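# Carry the tube rack to the next room's counter

## Task

Move the tube rack onto the counter in the adjacent room so that it finishes upright and every tube sits fully seated in a hole. Neither the rack nor any tube may touch the floor. The connecting door swings shut on its own. The robot must not tip over or finish leaning. The result must stay in place without the robot supporting it, so release the rack and back away at the end.

## Robot and tools

ROBOT. A Hello Robot Stretch 4 with a single arm: an omni-wheel base, a lift that rides up a mast, an arm that telescopes forward, a wrist with yaw, pitch and roll, and a two-finger gripper. It stands about 1.6 m tall, and its base rim lies within 0.23 m of the base origin. Something may occasionally nudge a loose object.

FRAMES. Base frame: origin on the floor under the base centre, x forward, y left, z up. hand_pose is reported in this frame and marks a point between the open fingertips. With all wrist joints at zero its axes line up with the base axes. The printed value can be slightly wrong. Odometry frame: the base frame as it was when the scene began. base_odometry counts only wheel rotation, so any slip is counted as travel. Heading runs -3.142 to 3.142, positive to the left.

execute_actions(actions, cameras). actions is a list holding one action, or an empty list to just read state and images. An action may contain base, joints, or both, plus optional pace and contact_limits. The other form is {"end_of_arm": "enable_torque"} on its own, which turns back on any wrist or gripper motor that has shut off.
- base: exactly one relative move, measured from where the base last reported itself. translate_m is a straight drive, forward positive, -2 to 2 m. strafe_m is a sideways move, left positive, -2 to 2 m. rotate_rad is a turn in place, counter-clockwise (left) positive, -3.2 to 3.2 rad.
- joints: absolute targets given by name. Each is a place to go to, not an offset. lift_m 0 to 1.2. arm_m 0 to 0.55 (extension). wrist_yaw_rad -1.134 to 4.276 (0 points forward, positive turns left, 3.14 is folded back, and above 3.4 the arm may get in the way). wrist_pitch_rad -1.117 to 4.259 (0 level, 1.57 pointing straight down). wrist_roll_rad -1.117 to 4.259 (positive turns clockwise when seen from behind the gripper). gripper_m -0.038 to 0.141 (fingertip gap; values below 0 press the fingers together). Targets past a range are clipped and still run. Unknown keys or other bad values cause the whole call to be refused.
- pace: "slow", "default", "fast" or "max". Base speeds are 0.1/0.3/0.4/0.6 m/s and turn rates 1/2/3/4 rad/s. With the lift above 0.2 these drop, down to 0.3 m/s and 1 rad/s at 1.2.
- contact_limits: {"arm_m": 0 to 0.75}, the force the arm may apply before stopping. Default is 0.5.
- cameras: head_camera, head_left_camera, head_right_camera, wrist_camera, or all. Omitting it returns all, and [] returns none.
All motions in one action begin together. No single action runs longer than 15 s. A joint or the base that you leave out of an action may still be pushing toward its previous target.

wait(seconds 0 to 10): commands nothing new and returns state and images. zoom_image(camera, region [x0,y0,x1,y1] in pixels, at most 504x504): a closer view of the latest full image from that camera. read_manual: returns licence texts only. finished_scene(scene): ends the scene for good and reports success.

RESULTS. base_status and joint_status give the outcome: done, off_target (it may still be pushing), contact_stop_at_<key> (it hit something; that part goes slack and a slack lift can sink), limit_stop_at_<name>, time_out, or torque_fault (a wrist or gripper motor has gone limp; send enable_torque). limit_stop_at_tilt means a lean beyond 6 degrees; lift, arm and wheels go slack until the lean drops. limit_stop_at_own_body is a self-collision stop, likely when the gripper is pitched up (below -0.2) while rolled. If a call reports a stop, later calls in the same reply do not run. on_its_own lists what moved without a command; its "held at" gives a target, not a position. lidar_m gives 12 sectors of 30 degrees each: the first straight ahead, then counter-clockwise (4th left, 7th behind, 10th right). "-" means nothing seen, or something closer than 0.25 m. It misses glass and thin legs. wrist_depth_mm is a 7x7 grid of depths from 100 to 2000 mm. motor_effort gives percent, with the peak in brackets. A load held level pushes the wrist_pitch effort further from zero. When turned_by_wheels and turned_by_imu differ by more than about 0.1, the base collided or slipped. base_tilt is in degrees, with forward and right positive.

GRIPPER. To grasp, command gripper_m below the object's width. Lower values squeeze harder and pull the object toward the wrist. The position reading does not prove a grasp; check the gripper effort instead. If the fingertips catch on a surface, raise the lift.

CAMERAS. head_camera looks ahead and down; turn the base to look elsewhere. The head_left/right fisheyes look more steeply down and show the base and arm. wrist_camera looks along the fingers.

ORDER AND CAUTIONS. To unfold the wrist at the start, send lift_m 0.4 with wrist_yaw_rad 0. Grip the rack firmly while keeping the tubes seated. Carry it with the arm retracted (arm_m at or below 0.2) at a modest pace; more than 1 kg held far out can tip the robot when driving or turning. The door closes by itself, so hold it or push it open with the base or arm and get through before it shuts. Keep the rack off the floor and avoid hard pushes, impacts and dropping anything. Put the rack down level on the counter, open the gripper, lift or retract clear of it, drive away, then call finished_scene. Faster robot motion earns more; the robot holds its last command while you are thinking.

Each tool is called after "Emit:" as name(argument=value, ...) on one line, values as JSON.

## Session

I'll start by looking at the current state of the scene.

Emit:
execute_actions(actions=[])

Scene clock: 0.00 s.
base_odometry: x=+0.000 y=+0.000 heading=+0.000 (m, m, rad; odometry frame)
turned_by_wheels: +0.000 (rad since the last result)
turned_by_imu: +0.000 (rad since the last result)
base_tilt: forward=+0.3 right=+0.9 (deg)
lidar_m: 0.88 1.33 2.92 1.13 0.87 0.82 0.92 0.80 0.78 0.85 0.84 0.83
base_status: not commanded
joint_positions: lift_m=+0.126 arm_m=+0.001 wrist_yaw_rad=+3.169 wrist_pitch_rad=-0.004 wrist_roll_rad=-0.016 gripper_m=+0.057
joint_status: not commanded
motor_effort: lift_m=+19 arm_m=-1 wrist_yaw_rad=+1 wrist_pitch_rad=-8 wrist_roll_rad=+1 gripper_m=-1 wheel_0=+0 wheel_1=+0 wheel_2=+0 (%)
hand_pose: x=-0.1190 y=+0.0793 z=+0.3055 quat_wxyz=(-0.014, +0.002, -0.008, +1.000) (m; base frame)
wrist_depth_mm: - - 133 1464 1708 1499 750 / - 108 133 1499 1160 1025 931 / - 117 144 1537 1708 1537 1336 / 135 135 1160 1661 1708 1537 1366 / 798 960 1098 1464 1661 1499 1336 / 707 788 788 931 904 1118 1182 / 233 253 286 - 715 768 820
pictures: head_camera, head_left_camera, head_right_camera, wrist_camera
Images, in order (width x height): head_camera 420x560, head_left_camera 420x672, head_right_camera 420x672, wrist_camera 616x392.

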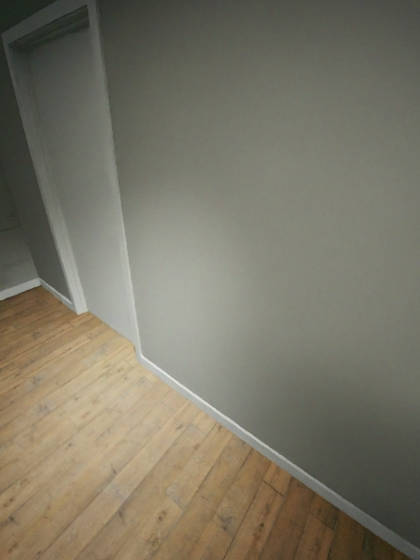

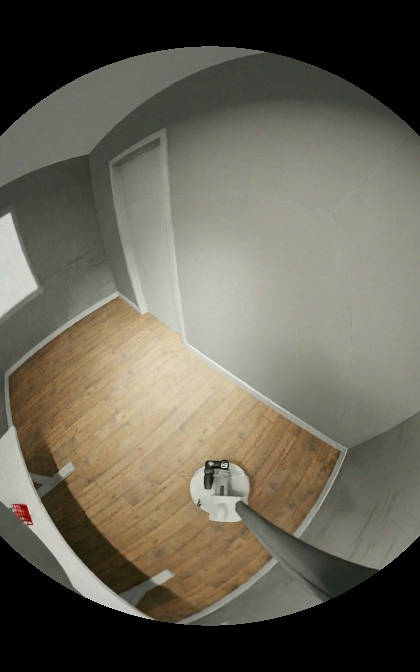

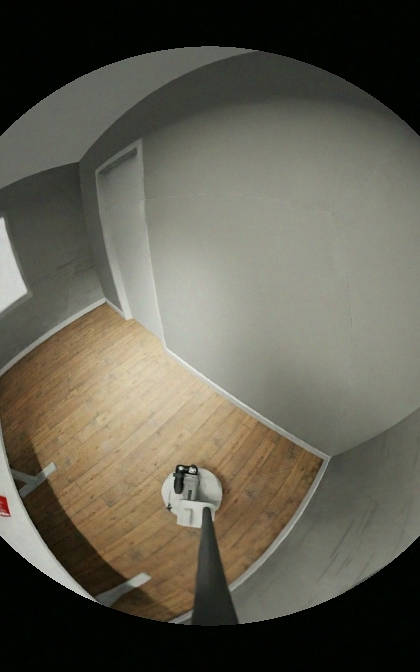

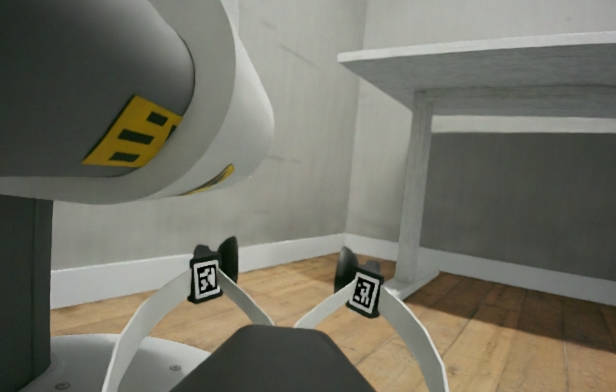

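Emit:
zoom_image(camera="head_left_camera", region=[0, 420, 200, 620])

Emit:
zoom_image(camera="head_left_camera", region=[0, 120, 220, 380])

Region (0, 420, 200, 620) of head_left_camera's 420x672 image, scaled by 2.520, with more detail than that image has.

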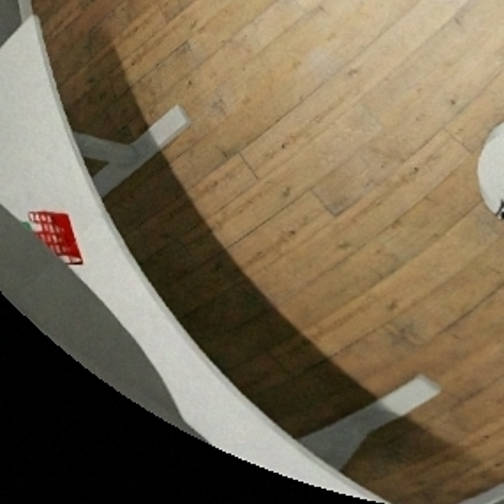

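Region (0, 120, 220, 380) of head_left_camera's 420x672 image, scaled by 1.938, with more detail than that image has; it fills the left 426 columns of this view, and the rest is white.

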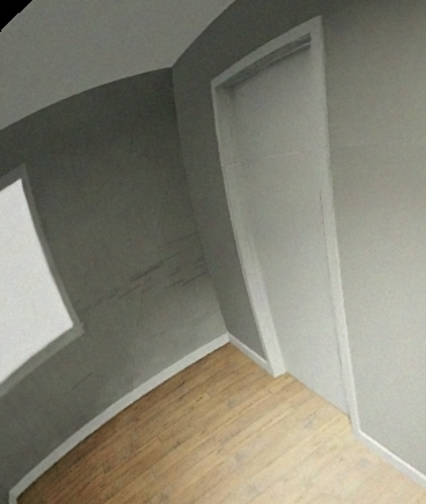

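Emit:
execute_actions(actions=[{"base": {"rotate_rad": 2.0}, "joints": {"lift_m": 0.7, "wrist_yaw_rad": 0.0}}])

Scene clock: 29.30 s.
base_odometry: x=+0.000 y=+0.000 heading=+2.000 (m, m, rad; odometry frame)
turned_by_wheels: +2.000 (rad since the last result)
turned_by_imu: +2.002 (rad since the last result)
base_tilt: forward=+0.3 right=+0.6 (deg)
lidar_m: 0.89 0.82 0.86 0.82 0.78 0.82 0.85 0.84 0.88 1.22 2.91 1.23
base_status: done
joint_positions: lift_m=+0.700 arm_m=+0.001 wrist_yaw_rad=+0.000 wrist_pitch_rad=-0.004 wrist_roll_rad=-0.016 gripper_m=+0.057
joint_status: all done
motor_effort: lift_m=+21(22) arm_m=+0(1) wrist_yaw_rad=+0(5) wrist_pitch_rad=-6(8) wrist_roll_rad=-1(0) gripper_m=-2(1) wheel_0=+0(5) wheel_1=+1(7) wheel_2=+1(6) (%)
hand_pose: x=+0.4603 y=-0.0873 z=+0.8792 quat_wxyz=(+1.000, -0.008, -0.002, +0.000) (m; base frame)
wrist_depth_mm: 1182 1281 1430 1661 1863 - - / 1182 1308 1464 1661 - - - / 1205 1308 1537 1708 - - - / 1205 1336 1464 1756 - - - / 741 820 820 1008 - - - / 1229 1281 1464 1661 - - - / 1255 1366 1499 - 1756 - -
pictures: head_camera, head_left_camera, head_right_camera, wrist_camera
camera_calibration (this result's frames):
wrist_camera: T_world_to_cam=[[-0.0178093, -0.992772, 0.118685, -0.192406], [-0.0576868, -0.117486, -0.991398, 0.93031], [0.998176, -0.0245026, -0.0551775, -0.184738], [0, 0, 0, 1]] pos_world=[0.234641, -0.0862439, 0.934949]
Images, in order (width x height): head_camera 420x560, head_left_camera 420x672, head_right_camera 420x672, wrist_camera 616x392.

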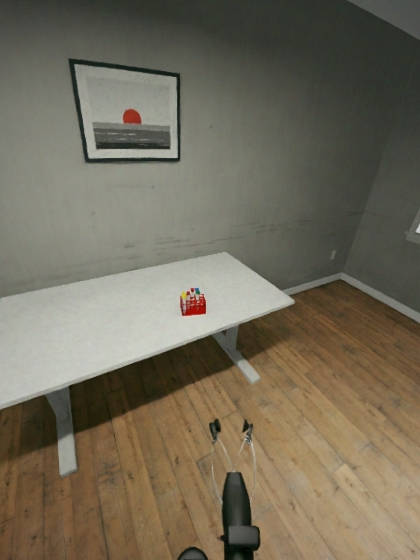

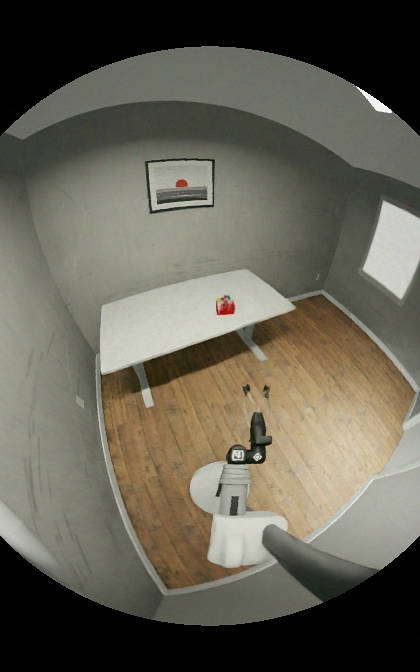

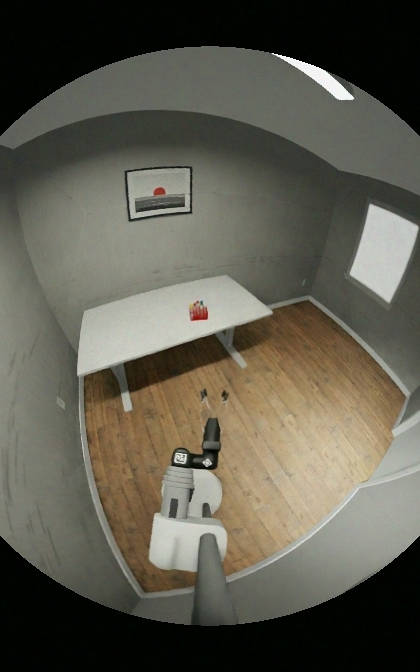

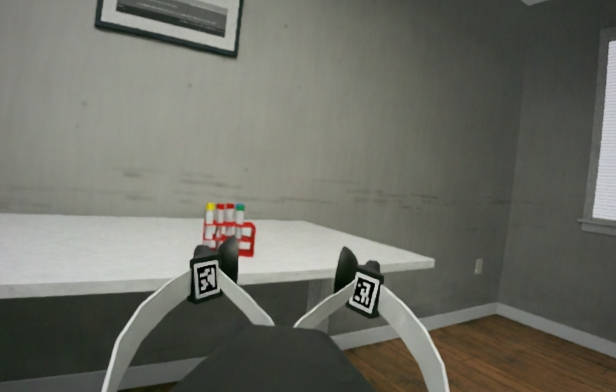

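Emit:
zoom_image(camera="head_camera", region=[150, 260, 240, 340])

Emit:
zoom_image(camera="wrist_camera", region=[170, 180, 290, 280])

Region (150, 260, 240, 340) of head_camera's 420x560 image, scaled by 5.600, with more detail than that image has.

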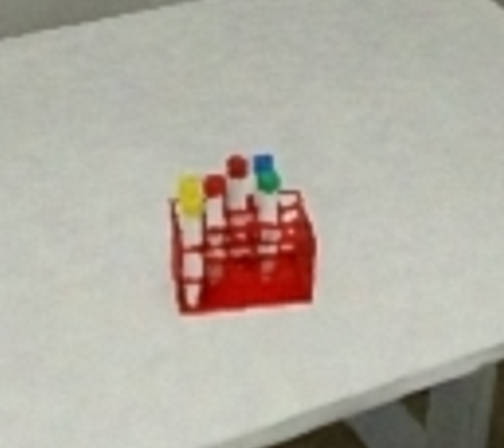

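Region (170, 180, 290, 280) of wrist_camera's 616x392 image, scaled by 4.200.

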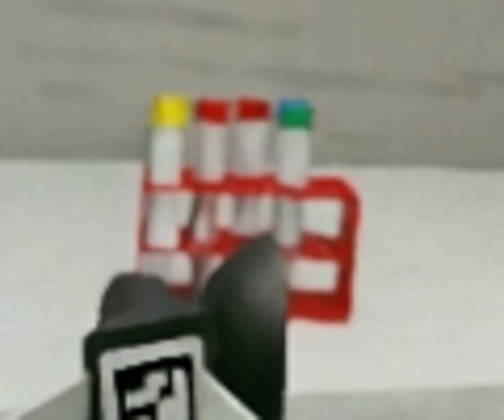

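Emit:
execute_actions(actions=[{"base": {"rotate_rad": 0.173}, "joints": {"lift_m": 1.08, "wrist_pitch_rad": 1.2}}], cameras=["head_camera"])

Emit:
execute_actions(actions=[{"base": {"translate_m": 0.5}, "joints": {"arm_m": 0.15}}])

Scene clock: 134.63 s.
base_odometry: x=+0.000 y=+0.000 heading=+2.173 (m, m, rad; odometry frame)
turned_by_wheels: +0.173 (rad since the last result)
turned_by_imu: +0.175 (rad since the last result)
base_tilt: forward=+0.2 right=+0.9 (deg)
lidar_m: 0.82 0.82 0.93 0.79 0.79 0.89 0.83 0.83 0.91 1.45 2.93 1.04
base_status: done
joint_positions: lift_m=+1.080 arm_m=+0.001 wrist_yaw_rad=+0.000 wrist_pitch_rad=+1.201 wrist_roll_rad=-0.016 gripper_m=+0.057
joint_status: all done
motor_effort: lift_m=+21(24) arm_m=-1(0) wrist_yaw_rad=+1(0) wrist_pitch_rad=-2(9) wrist_roll_rad=+1(1) gripper_m=-4(2) wheel_0=-1(7) wheel_1=+0(7) wheel_2=+0(6) (%)
hand_pose: x=+0.2762 y=-0.0874 z=+0.9891 quat_wxyz=(+0.825, -0.006, +0.565, +0.004) (m; base frame)
wrist_depth_mm: 1366 1366 1430 1464 1499 1499 1576 / 1336 1308 1366 1397 1430 1464 1499 / 1229 1281 1255 1336 1366 1366 1366 / 1205 1205 1229 1255 1308 1281 1308 / 1160 1138 1160 1205 1229 1229 1281 / 1078 1098 931 1118 1160 1182 1229 / 1042 1060 904 - 1098 1118 1138
pictures: head_camera
Images, in order (width x height): head_camera 420x560.

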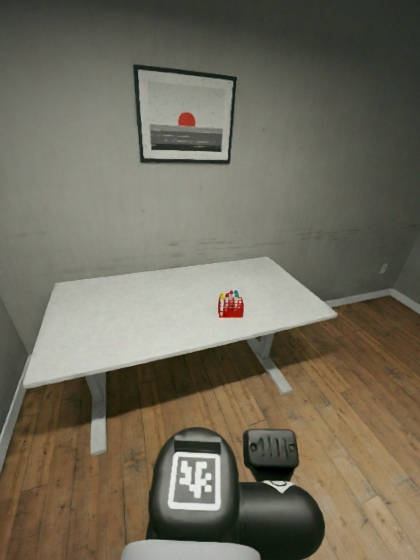

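Scene clock: 137.80 s.
base_odometry: x=-0.283 y=+0.412 heading=+2.173 (m, m, rad; odometry frame)
turned_by_wheels: +0.000 (rad since the last result)
turned_by_imu: +0.001 (rad since the last result)
base_tilt: forward=+0.1 right=+0.8 (deg)
lidar_m: 0.36 0.34 0.40 0.66 0.93 1.07 1.32 1.30 1.45 2.33 0.94 0.45
base_status: done
joint_positions: lift_m=+1.080 arm_m=+0.149 wrist_yaw_rad=+0.000 wrist_pitch_rad=+1.201 wrist_roll_rad=-0.016 gripper_m=+0.057
joint_status: all done
motor_effort: lift_m=+20(21) arm_m=+5(7) wrist_yaw_rad=+0(1) wrist_pitch_rad=-3(3) wrist_roll_rad=+1(1) gripper_m=+0(3) wheel_0=+0(5) wheel_1=+1(4) wheel_2=+0(8) (%)
hand_pose: x=+0.4243 y=-0.0874 z=+0.9891 quat_wxyz=(+0.825, -0.006, +0.565, +0.004) (m; base frame)
wrist_depth_mm: 574 585 591 609 615 634 661 / 544 554 564 559 585 597 615 / 512 530 535 525 549 564 580 / 492 500 508 521 525 544 1281 / 473 480 484 500 517 1255 1281 / 449 459 477 1160 1138 1160 1205 / 1042 1042 1060 - 1098 1118 1138
pictures: head_camera, head_left_camera, head_right_camera, wrist_camera
camera_calibration (this result's frames):
wrist_camera: T_world_to_cam=[[0.104426, -0.992759, 0.0593625, -0.199356], [-0.946395, -0.11754, -0.300866, 0.731278], [0.305665, -0.024762, -0.951817, 1.03798], [0, 0, 0, 1]] pos_world=[0.395622, -0.086256, 1.21982]
Images, in order (width x height): head_camera 420x560, head_left_camera 420x672, head_right_camera 420x672, wrist_camera 616x392.

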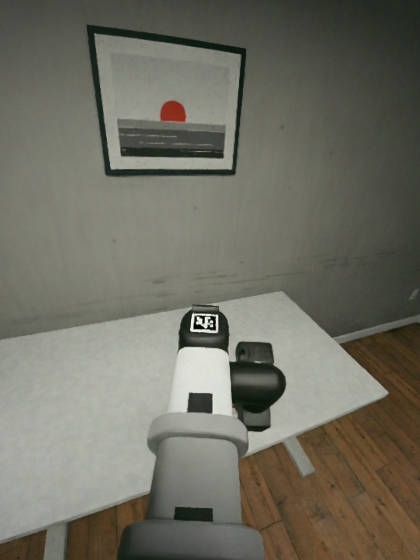

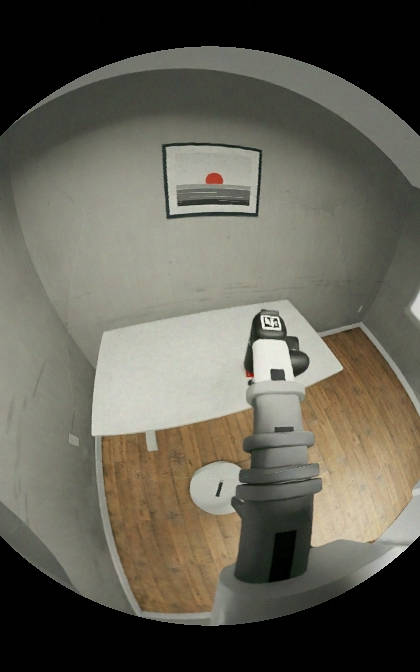

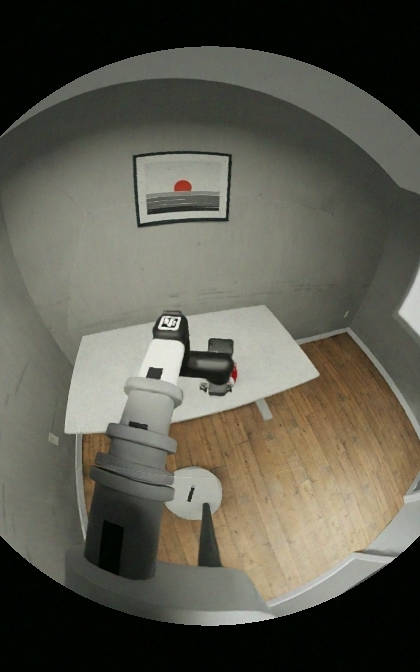

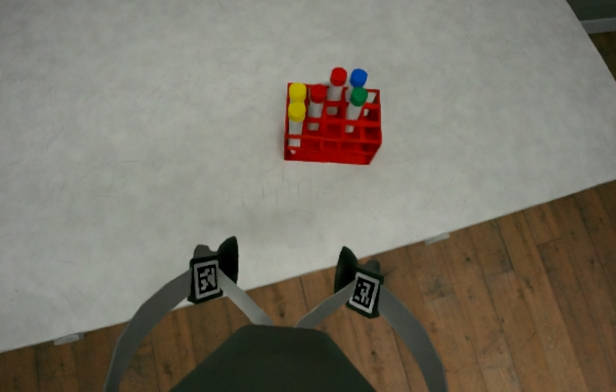

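Emit:
zoom_image(camera="wrist_camera", region=[260, 55, 410, 175])

Region (260, 55, 410, 175) of wrist_camera's 616x392 image, scaled by 3.360; it fills the top 403 rows of this view, and the rest is white.

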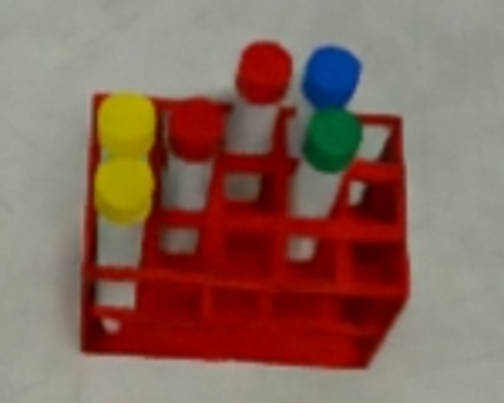

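Emit:
execute_actions(actions=[{"base": {"translate_m": 0.15}, "joints": {"arm_m": 0.26, "wrist_pitch_rad": 1.57}}], cameras=["wrist_camera", "head_left_camera"])

Scene clock: 177.10 s.
base_odometry: x=-0.368 y=+0.536 heading=+2.173 (m, m, rad; odometry frame)
turned_by_wheels: +0.000 (rad since the last result)
turned_by_imu: +0.001 (rad since the last result)
base_tilt: forward=+0.2 right=+0.8 (deg)
lidar_m: 0.25 0.25 0.26 0.43 1.00 1.13 1.45 1.45 1.62 2.58 0.58 0.29
base_status: done
joint_positions: lift_m=+1.080 arm_m=+0.259 wrist_yaw_rad=+0.000 wrist_pitch_rad=+1.570 wrist_roll_rad=-0.016 gripper_m=+0.057
joint_status: all done
motor_effort: lift_m=+20(20) arm_m=+5(6) wrist_yaw_rad=+0(2) wrist_pitch_rad=+0(3) wrist_roll_rad=+2(1) gripper_m=-2(1) wheel_0=+0(3) wheel_1=+0(3) wheel_2=+1(8) (%)
hand_pose: x=+0.4303 y=-0.0874 z=+0.9696 quat_wxyz=(+0.707, -0.006, +0.707, +0.006) (m; base frame)
wrist_depth_mm: 445 449 452 455 462 469 469 / 449 455 455 462 466 473 477 / 452 459 462 397 473 477 480 / 462 462 469 469 473 484 488 / 466 462 466 477 477 488 1205 / 469 473 477 480 1205 1229 1229 / 473 473 991 - 1229 1229 1229
pictures: head_left_camera, wrist_camera
camera_calibration (this result's frames):
wrist_camera: T_world_to_cam=[[0.118863, -0.992753, 0.0177218, -0.164662], [-0.991199, -0.117592, 0.0607946, 0.39964], [-0.0582701, -0.024792, -0.997993, 1.21893], [0, 0, 0, 1]] pos_world=[0.486722, -0.0862547, 1.19511]
Images, in order (width x height): head_left_camera 420x672, wrist_camera 616x392.

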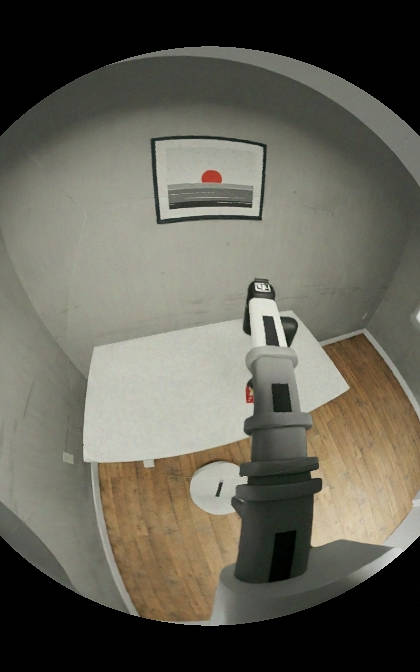

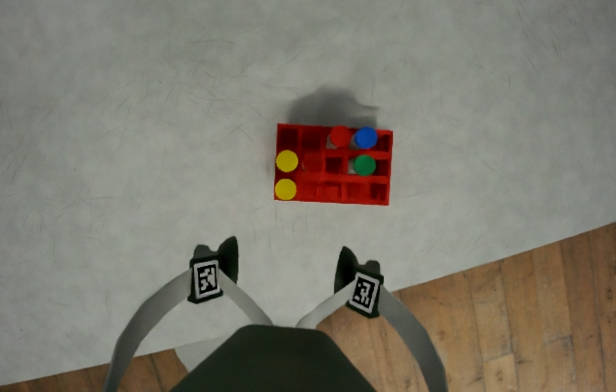

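Emit:
zoom_image(camera="wrist_camera", region=[260, 100, 410, 220])

Region (260, 100, 410, 220) of wrist_camera's 616x392 image, scaled by 3.360; it fills the top 403 rows of this view, and the rest is white.

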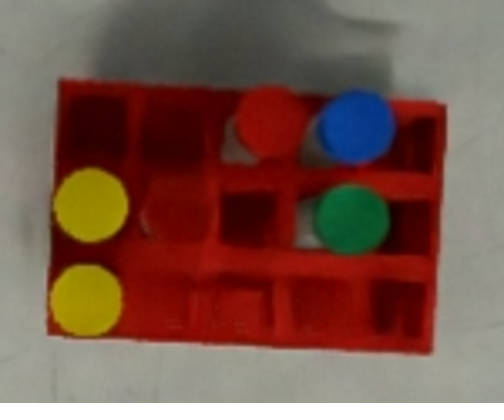

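Emit:
execute_actions(actions=[{"base": {"translate_m": -0.12}, "joints": {"arm_m": 0.0, "wrist_pitch_rad": 0.0}}], cameras=[])

Emit:
execute_actions(actions=[{"joints": {"lift_m": 0.64}}], cameras=["wrist_camera", "head_camera"])

Scene clock: 244.63 s.
base_odometry: x=-0.300 y=+0.437 heading=+2.174 (m, m, rad; odometry frame)
turned_by_wheels: +0.000 (rad since the last result)
turned_by_imu: +0.002 (rad since the last result)
base_tilt: forward=+0.2 right=+0.7 (deg)
lidar_m: 0.35 0.33 0.38 0.63 0.96 1.07 1.32 1.33 1.50 2.39 0.86 0.38
base_status: done
joint_positions: lift_m=+1.080 arm_m=+0.002 wrist_yaw_rad=+0.000 wrist_pitch_rad=+0.002 wrist_roll_rad=-0.016 gripper_m=+0.057
joint_status: all done
motor_effort: lift_m=+20(20) arm_m=-6(6) wrist_yaw_rad=+2(0) wrist_pitch_rad=-5(13) wrist_roll_rad=+0(0) gripper_m=-3(5) wheel_0=+1(0) wheel_1=+1(6) wheel_2=+0(9) (%)
hand_pose: x=+0.4612 y=-0.0875 z=+1.2574 quat_wxyz=(+1.000, -0.008, +0.001, +0.000) (m; base frame)
wrist_depth_mm: 788 820 891 960 1078 1205 1336 / 798 820 904 991 1118 1229 1366 / 798 842 917 1008 1138 1281 1366 / 809 866 946 1060 1138 1255 1464 / 831 878 931 1060 1160 1308 1537 / 831 866 946 1042 1160 1336 1499 / 842 904 946 - 1138 1366 1537
pictures: none
No camera images: the call's "cameras" was empty. Leave "cameras" out to get every camera's image.

Scene clock: 247.40 s.
base_odometry: x=-0.300 y=+0.437 heading=+2.174 (m, m, rad; odometry frame)
turned_by_wheels: +0.000 (rad since the last result)
turned_by_imu: +0.001 (rad since the last result)
base_tilt: forward=+0.3 right=+0.8 (deg)
lidar_m: 0.34 0.32 0.37 0.61 0.96 1.06 1.35 1.34 1.50 2.37 0.89 0.43
base_status: not commanded
joint_positions: lift_m=+0.640 arm_m=+0.002 wrist_yaw_rad=+0.000 wrist_pitch_rad=+0.002 wrist_roll_rad=-0.016 gripper_m=+0.057
joint_status: all done
motor_effort: lift_m=+16(19) arm_m=-5(5) wrist_yaw_rad=+1(2) wrist_pitch_rad=-7(6) wrist_roll_rad=+1(0) gripper_m=-2(7) wheel_0=+1(1) wheel_1=+1(1) wheel_2=+0(0) (%)
hand_pose: x=+0.4612 y=-0.0875 z=+0.8177 quat_wxyz=(+1.000, -0.008, +0.001, +0.000) (m; base frame)
wrist_depth_mm: 788 842 904 991 1098 1229 1308 / 778 854 917 991 1098 1229 1397 / 798 878 931 1042 1118 1255 1397 / 809 866 946 1008 1160 1281 1464 / 517 569 585 379 707 1229 1464 / 334 327 329 357 364 466 484 / 255 259 290 - 300 324 340
pictures: head_camera, wrist_camera
camera_calibration (this result's frames):
wrist_camera: T_world_to_cam=[[-0.0174749, -0.992764, 0.1188, -0.185469], [-0.0641925, -0.117459, -0.991001, 0.872076], [0.997785, -0.0249437, -0.0616754, -0.183524], [0, 0, 0, 1]] pos_world=[0.235857, -0.0862717, 0.874943]
Images, in order (width x height): head_camera 420x560, wrist_camera 616x392.

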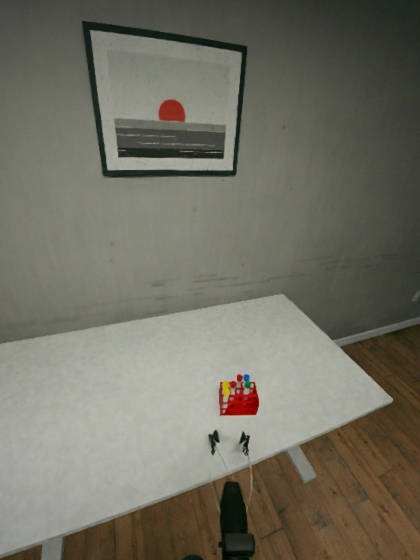

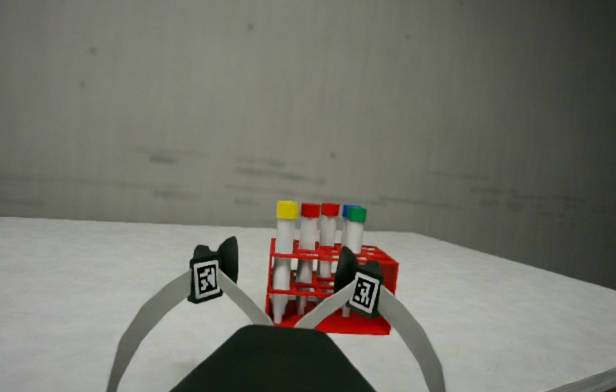

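Emit:
zoom_image(camera="wrist_camera", region=[250, 185, 420, 345])

Emit:
zoom_image(camera="head_camera", region=[195, 350, 285, 430])

Region (250, 185, 420, 345) of wrist_camera's 616x392 image, scaled by 2.965; it fills the top 474 rows of this view, and the rest is white.

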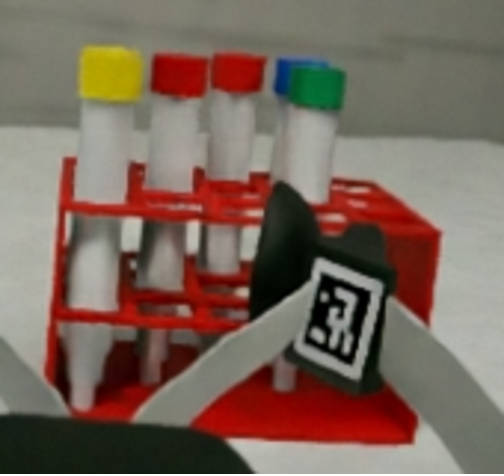

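Region (195, 350, 285, 430) of head_camera's 420x560 image, scaled by 5.600, with more detail than that image has.

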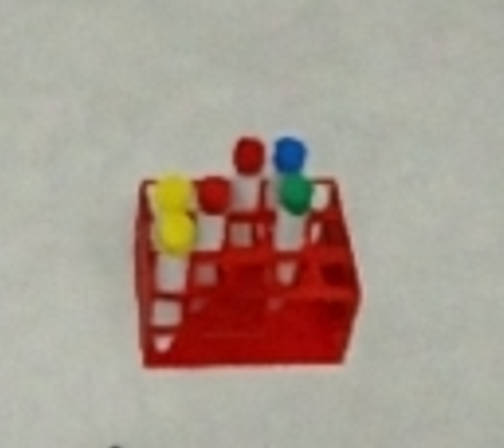

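Emit:
execute_actions(actions=[{"base": {"rotate_rad": -1.9}, "joints": {"lift_m": 0.7}}], cameras=["head_camera", "head_left_camera"])

Scene clock: 355.23 s.
base_odometry: x=-0.300 y=+0.437 heading=+0.273 (m, m, rad; odometry frame)
turned_by_wheels: -1.900 (rad since the last result)
turned_by_imu: -1.898 (rad since the last result)
base_tilt: forward=+0.3 right=+0.8 (deg)
lidar_m: 1.67 2.73 0.60 0.38 0.33 0.35 0.41 0.95 0.97 1.23 1.32 1.34
base_status: done
joint_positions: lift_m=+0.700 arm_m=+0.002 wrist_yaw_rad=+0.000 wrist_pitch_rad=+0.002 wrist_roll_rad=-0.016 gripper_m=+0.057
joint_status: all done
motor_effort: lift_m=+20(22) arm_m=-5(6) wrist_yaw_rad=+2(1) wrist_pitch_rad=-6(8) wrist_roll_rad=+1(2) gripper_m=-3(2) wheel_0=+0(6) wheel_1=-1(5) wheel_2=-1(8) (%)
hand_pose: x=+0.4612 y=-0.0874 z=+0.8774 quat_wxyz=(+1.000, -0.008, +0.001, +0.000) (m; base frame)
wrist_depth_mm: - - - 1808 1336 1098 960 / - - - 1808 1336 1078 946 / - - - 1808 1336 1078 931 / - - - 1808 1336 1078 917 / - - - 1808 1281 1098 917 / - 1921 - 1661 1229 1078 931 / 1537 1499 1708 - 1281 1060 931
pictures: head_camera, head_left_camera
Images, in order (width x height): head_camera 420x560, head_left_camera 420x672.

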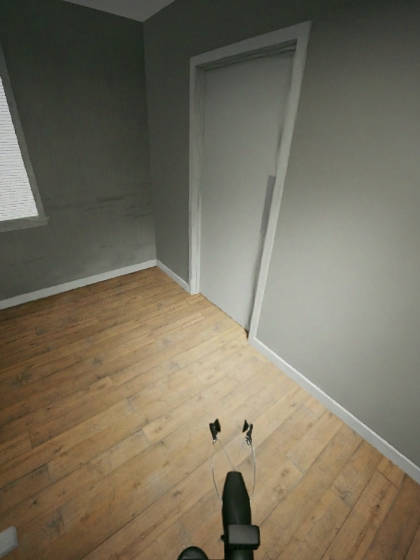

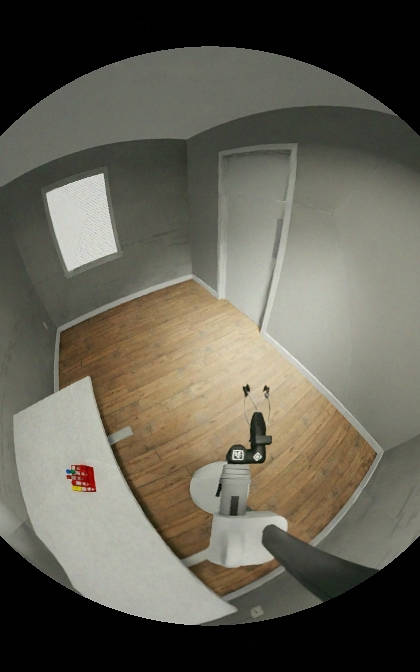

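Emit:
zoom_image(camera="head_camera", region=[170, 20, 330, 350])

Region (170, 20, 330, 350) of head_camera's 420x560 image, scaled by 1.527, with more detail than that image has; it fills the left 244 columns of this view, and the rest is white.

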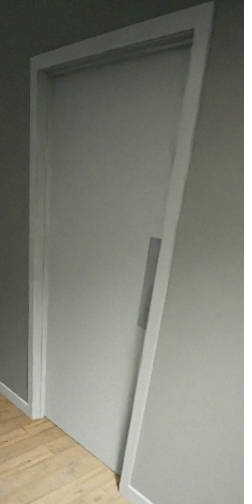

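Emit:
zoom_image(camera="head_camera", region=[230, 150, 310, 260])

Region (230, 150, 310, 260) of head_camera's 420x560 image, scaled by 4.582, with more detail than that image has; it fills the left 367 columns of this view, and the rest is white.

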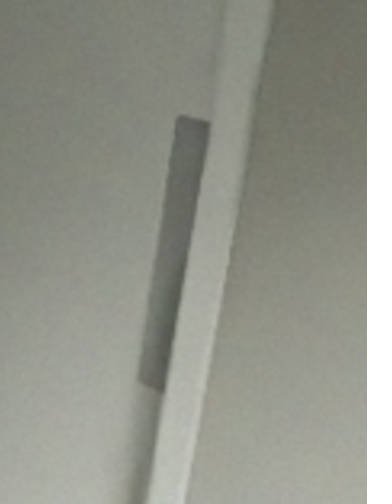

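Emit:
execute_actions(actions=[{"base": {"rotate_rad": 1.973}, "joints": {"gripper_m": 0.141, "wrist_pitch_rad": 0.2}}], cameras=["wrist_camera"])

Emit:
execute_actions(actions=[{"base": {"strafe_m": -0.076}, "joints": {"lift_m": 0.665}}], cameras=["wrist_camera", "head_camera"])

Scene clock: 435.10 s.
base_odometry: x=-0.300 y=+0.437 heading=+2.247 (m, m, rad; odometry frame)
turned_by_wheels: +1.973 (rad since the last result)
turned_by_imu: +1.974 (rad since the last result)
base_tilt: forward=+0.2 right=+0.7 (deg)
lidar_m: 0.34 0.34 0.39 0.69 0.95 1.11 1.34 1.34 1.53 2.67 0.76 0.41
base_status: done
joint_positions: lift_m=+0.700 arm_m=+0.002 wrist_yaw_rad=+0.000 wrist_pitch_rad=+0.202 wrist_roll_rad=-0.016 gripper_m=+0.141
joint_status: all done
motor_effort: lift_m=+20(20) arm_m=-5(6) wrist_yaw_rad=+0(0) wrist_pitch_rad=-6(6) wrist_roll_rad=+0(1) gripper_m=+1(2) wheel_0=+0(7) wheel_1=+1(7) wheel_2=+1(8) (%)
hand_pose: x=+0.4553 y=-0.0874 z=+0.8203 quat_wxyz=(+0.995, -0.008, +0.101, +0.001) (m; base frame)
wrist_depth_mm: 759 798 842 904 960 1042 1118 / 778 831 891 946 1008 1078 1160 / 809 854 931 976 1042 1160 1229 / 597 647 707 750 421 1060 1308 / 407 373 462 427 384 559 591 / 309 309 319 343 332 387 402 / 254 265 281 - 301 300 317
pictures: wrist_camera
camera_calibration (this result's frames):
wrist_camera: T_world_to_cam=[[0.00673925, -0.992766, 0.119876, -0.197691], [-0.259254, -0.117515, -0.958633, 0.936524], [0.965786, -0.0246179, -0.258171, -0.00175436], [0, 0, 0, 1]] pos_world=[0.245824, -0.086249, 0.921029]
Images, in order (width x height): wrist_camera 616x392.

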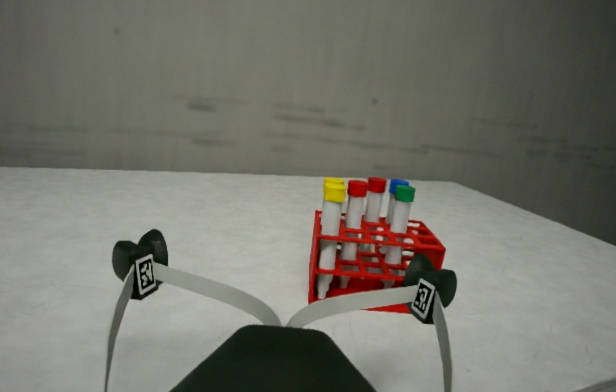

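Scene clock: 436.40 s.
base_odometry: x=-0.241 y=+0.484 heading=+2.247 (m, m, rad; odometry frame)
turned_by_wheels: +0.000 (rad since the last result)
turned_by_imu: +0.001 (rad since the last result)
base_tilt: forward=+0.3 right=+0.9 (deg)
lidar_m: 0.36 0.35 0.41 0.70 1.05 1.19 1.30 1.31 1.52 2.64 0.79 0.42
base_status: done
joint_positions: lift_m=+0.665 arm_m=+0.002 wrist_yaw_rad=+0.000 wrist_pitch_rad=+0.202 wrist_roll_rad=-0.016 gripper_m=+0.141
joint_status: all done
motor_effort: lift_m=+16(19) arm_m=-5(5) wrist_yaw_rad=+0(0) wrist_pitch_rad=-7(5) wrist_roll_rad=+0(1) gripper_m=-1(0) wheel_0=+0(3) wheel_1=+2(9) wheel_2=+2(5) (%)
hand_pose: x=+0.4553 y=-0.0874 z=+0.7856 quat_wxyz=(+0.995, -0.008, +0.101, +0.001) (m; base frame)
wrist_depth_mm: 778 820 866 917 976 1060 1138 / 798 842 917 960 1042 1098 1182 / 809 878 931 960 1078 1138 1281 / 496 530 530 382 707 788 1336 / 340 309 364 375 413 459 484 / 255 256 265 286 276 322 334 / 211 218 232 - 250 260 282
pictures: head_camera, wrist_camera
camera_calibration (this result's frames):
wrist_camera: T_world_to_cam=[[0.00668604, -0.992766, 0.119876, -0.193521], [-0.25926, -0.117501, -0.958633, 0.903248], [0.965784, -0.0246697, -0.258171, -0.010716], [0, 0, 0, 1]] pos_world=[0.24582, -0.0862529, 0.886315]
Images, in order (width x height): head_camera 420x560, wrist_camera 616x392.

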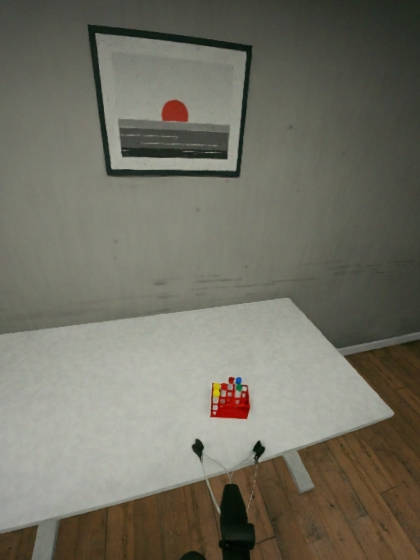

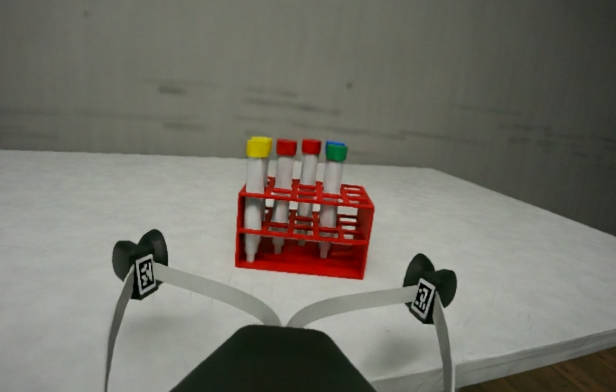

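Emit:
zoom_image(camera="wrist_camera", region=[100, 120, 480, 340])

Emit:
zoom_image(camera="head_camera", region=[170, 360, 290, 480])

Region (100, 120, 480, 340) of wrist_camera's 616x392 image, scaled by 1.326; it fills the top 292 rows of this view, and the rest is white.

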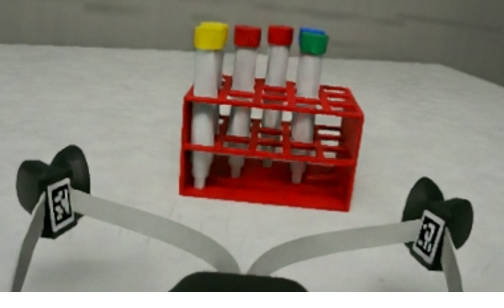

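Region (170, 360, 290, 480) of head_camera's 420x560 image, scaled by 4.200, with more detail than that image has.

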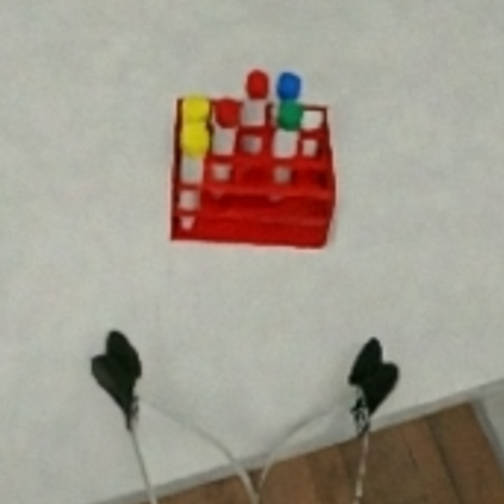

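Emit:
execute_actions(actions=[{"base": {"strafe_m": -0.01}, "joints": {"lift_m": 0.655, "arm_m": 0.09}}], cameras=["wrist_camera", "head_camera"])

Scene clock: 456.03 s.
base_odometry: x=-0.233 y=+0.491 heading=+2.247 (m, m, rad; odometry frame)
turned_by_wheels: +0.000 (rad since the last result)
turned_by_imu: +0.001 (rad since the last result)
base_tilt: forward=+0.2 right=+0.8 (deg)
lidar_m: 0.33 0.36 0.42 0.70 1.03 1.24 1.31 1.31 1.53 2.65 0.79 0.47
base_status: done
joint_positions: lift_m=+0.655 arm_m=+0.089 wrist_yaw_rad=+0.000 wrist_pitch_rad=+0.202 wrist_roll_rad=-0.016 gripper_m=+0.141
joint_status: all done
motor_effort: lift_m=+16(15) arm_m=+6(7) wrist_yaw_rad=+1(1) wrist_pitch_rad=-6(5) wrist_roll_rad=+0(1) gripper_m=-1(2) wheel_0=+1(9) wheel_1=+0(9) wheel_2=+1(5) (%)
hand_pose: x=+0.5426 y=-0.0874 z=+0.7755 quat_wxyz=(+0.995, -0.008, +0.101, +0.001) (m; base frame)
wrist_depth_mm: 707 750 798 854 904 976 1025 / 741 778 831 878 931 976 1078 / 768 809 820 854 976 1060 1160 / 459 500 279 281 661 741 1205 / 315 289 272 298 377 430 452 / 238 240 248 267 257 298 312 / 197 204 216 - 234 232 246
pictures: head_camera, wrist_camera
camera_calibration (this result's frames):
wrist_camera: T_world_to_cam=[[0.0066977, -0.992766, 0.119876, -0.192906], [-0.259319, -0.117502, -0.958617, 0.916273], [0.965768, -0.0246656, -0.258231, -0.0975196], [0, 0, 0, 1]] pos_world=[0.333081, -0.0862526, 0.876298]
Images, in order (width x height): head_camera 420x560, wrist_camera 616x392.

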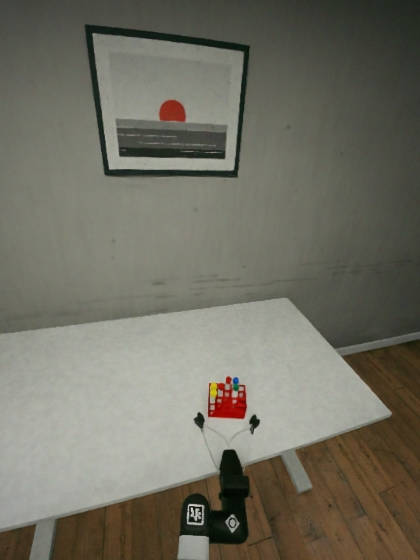

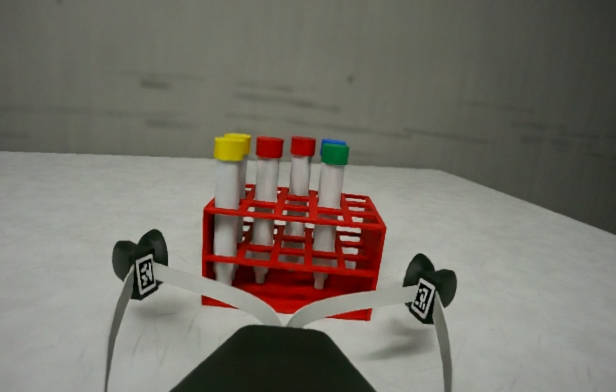

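Emit:
zoom_image(camera="head_camera", region=[170, 360, 290, 470])

Region (170, 360, 290, 470) of head_camera's 420x560 image, scaled by 4.200, with more detail than that image has; it fills the top 462 rows of this view, and the rest is white.

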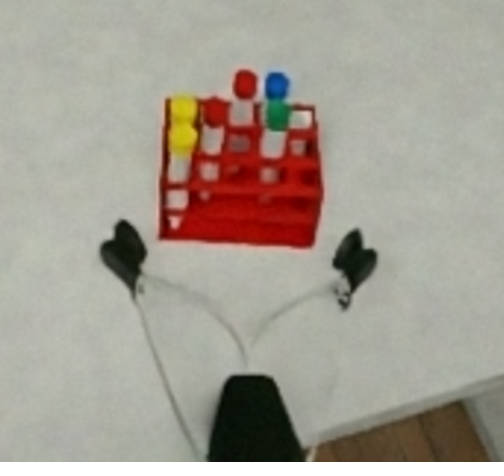

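Emit:
execute_actions(actions=[{"joints": {"arm_m": 0.14}, "pace": "slow"}], cameras=["wrist_camera", "head_camera"])

Emit:
zoom_image(camera="head_camera", region=[170, 360, 290, 470])

Scene clock: 475.43 s.
base_odometry: x=-0.233 y=+0.491 heading=+2.247 (m, m, rad; odometry frame)
turned_by_wheels: +0.000 (rad since the last result)
turned_by_imu: +0.001 (rad since the last result)
base_tilt: forward=+0.2 right=+0.8 (deg)
lidar_m: 0.37 0.36 0.42 0.71 1.04 1.22 1.31 1.29 1.53 2.65 0.84 0.48
base_status: not commanded
joint_positions: lift_m=+0.655 arm_m=+0.139 wrist_yaw_rad=+0.000 wrist_pitch_rad=+0.202 wrist_roll_rad=-0.016 gripper_m=+0.141
joint_status: all done
motor_effort: lift_m=+16(16) arm_m=+6(4) wrist_yaw_rad=+1(0) wrist_pitch_rad=-6(6) wrist_roll_rad=-1(2) gripper_m=+2(2) wheel_0=+1(1) wheel_1=+0(0) wheel_2=+0(1) (%)
hand_pose: x=+0.5925 y=-0.0874 z=+0.7755 quat_wxyz=(+0.995, -0.008, +0.101, +0.001) (m; base frame)
wrist_depth_mm: 676 715 750 809 866 917 976 / 691 732 788 831 891 946 1025 / 707 750 798 854 917 1008 1078 / 462 492 231 251 654 741 1118 / 315 289 213 241 260 430 455 / 238 239 213 233 215 298 310 / 196 204 216 - 226 232 245
pictures: head_camera, wrist_camera
camera_calibration (this result's frames):
wrist_camera: T_world_to_cam=[[0.00667603, -0.992766, 0.119876, -0.193235], [-0.259322, -0.117496, -0.958617, 0.929235], [0.965768, -0.0246867, -0.25823, -0.145788], [0, 0, 0, 1]] pos_world=[0.383059, -0.0862542, 0.876298]
Images, in order (width x height): head_camera 420x560, wrist_camera 616x392.

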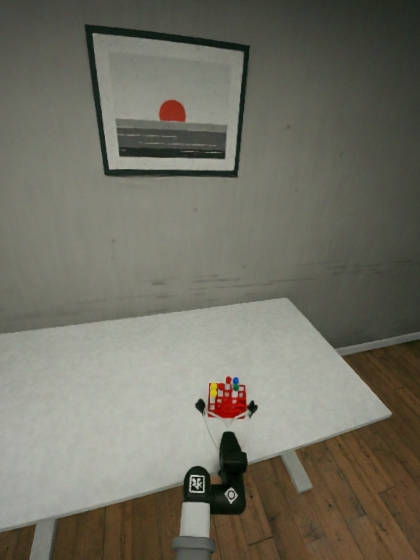

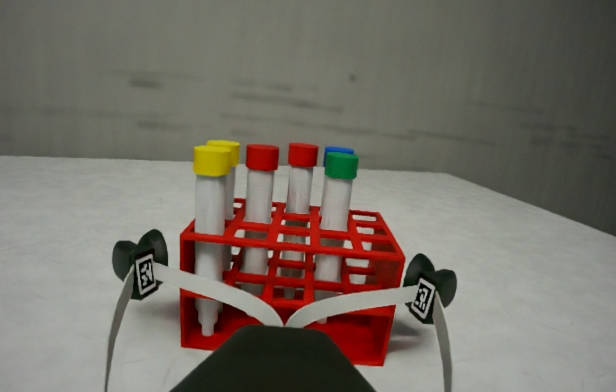

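Region (170, 360, 290, 470) of head_camera's 420x560 image, scaled by 4.200, with more detail than that image has; it fills the top 462 rows of this view, and the rest is white.

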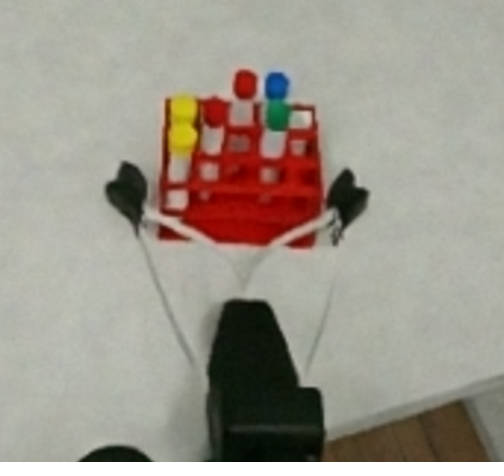

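Emit:
execute_actions(actions=[{"joints": {"arm_m": 0.153}, "pace": "slow"}], cameras=["wrist_camera", "head_camera"])

Emit:
zoom_image(camera="head_camera", region=[170, 360, 290, 470])

Scene clock: 487.53 s.
base_odometry: x=-0.233 y=+0.491 heading=+2.247 (m, m, rad; odometry frame)
turned_by_wheels: +0.000 (rad since the last result)
turned_by_imu: +0.001 (rad since the last result)
base_tilt: forward=+0.2 right=+0.8 (deg)
lidar_m: 0.38 0.34 0.41 0.73 1.02 1.22 1.31 1.33 1.52 2.62 0.82 0.49
base_status: not commanded
joint_positions: lift_m=+0.655 arm_m=+0.152 wrist_yaw_rad=+0.000 wrist_pitch_rad=+0.202 wrist_roll_rad=-0.016 gripper_m=+0.141
joint_status: all done
motor_effort: lift_m=+16(16) arm_m=+6(7) wrist_yaw_rad=+1(0) wrist_pitch_rad=-5(7) wrist_roll_rad=+0(1) gripper_m=+5(1) wheel_0=+1(1) wheel_1=+0(1) wheel_2=+1(1) (%)
hand_pose: x=+0.6055 y=-0.0874 z=+0.7755 quat_wxyz=(+0.995, -0.008, +0.101, +0.001) (m; base frame)
wrist_depth_mm: 661 699 732 788 842 891 960 / 683 715 759 831 878 931 1008 / 699 750 788 842 917 991 1060 / 459 496 216 247 654 732 1098 / 315 287 201 229 242 430 452 / 237 238 203 219 202 298 309 / 196 204 211 - 227 230 245
pictures: head_camera, wrist_camera
camera_calibration (this result's frames):
wrist_camera: T_world_to_cam=[[0.00665567, -0.992767, 0.119876, -0.193315], [-0.259324, -0.117491, -0.958617, 0.932605], [0.965767, -0.0247065, -0.25823, -0.158337], [0, 0, 0, 1]] pos_world=[0.39605, -0.0862557, 0.876298]
Images, in order (width x height): head_camera 420x560, wrist_camera 616x392.

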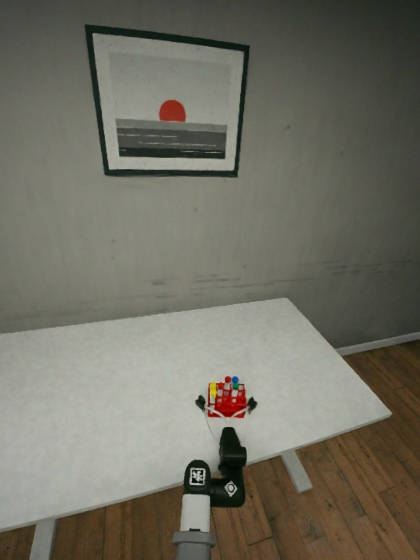

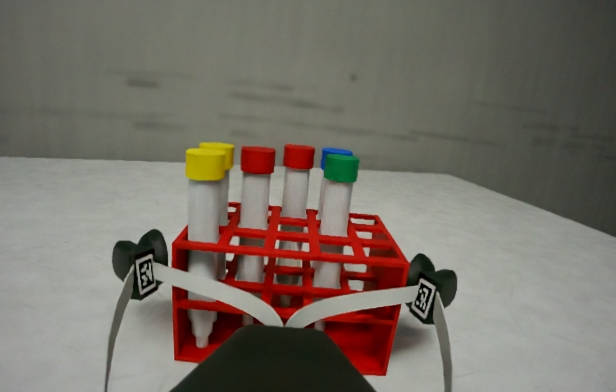

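Region (170, 360, 290, 470) of head_camera's 420x560 image, scaled by 4.200, with more detail than that image has; it fills the top 462 rows of this view, and the rest is white.

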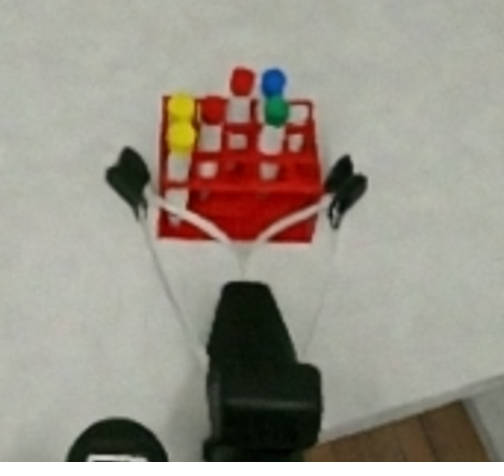

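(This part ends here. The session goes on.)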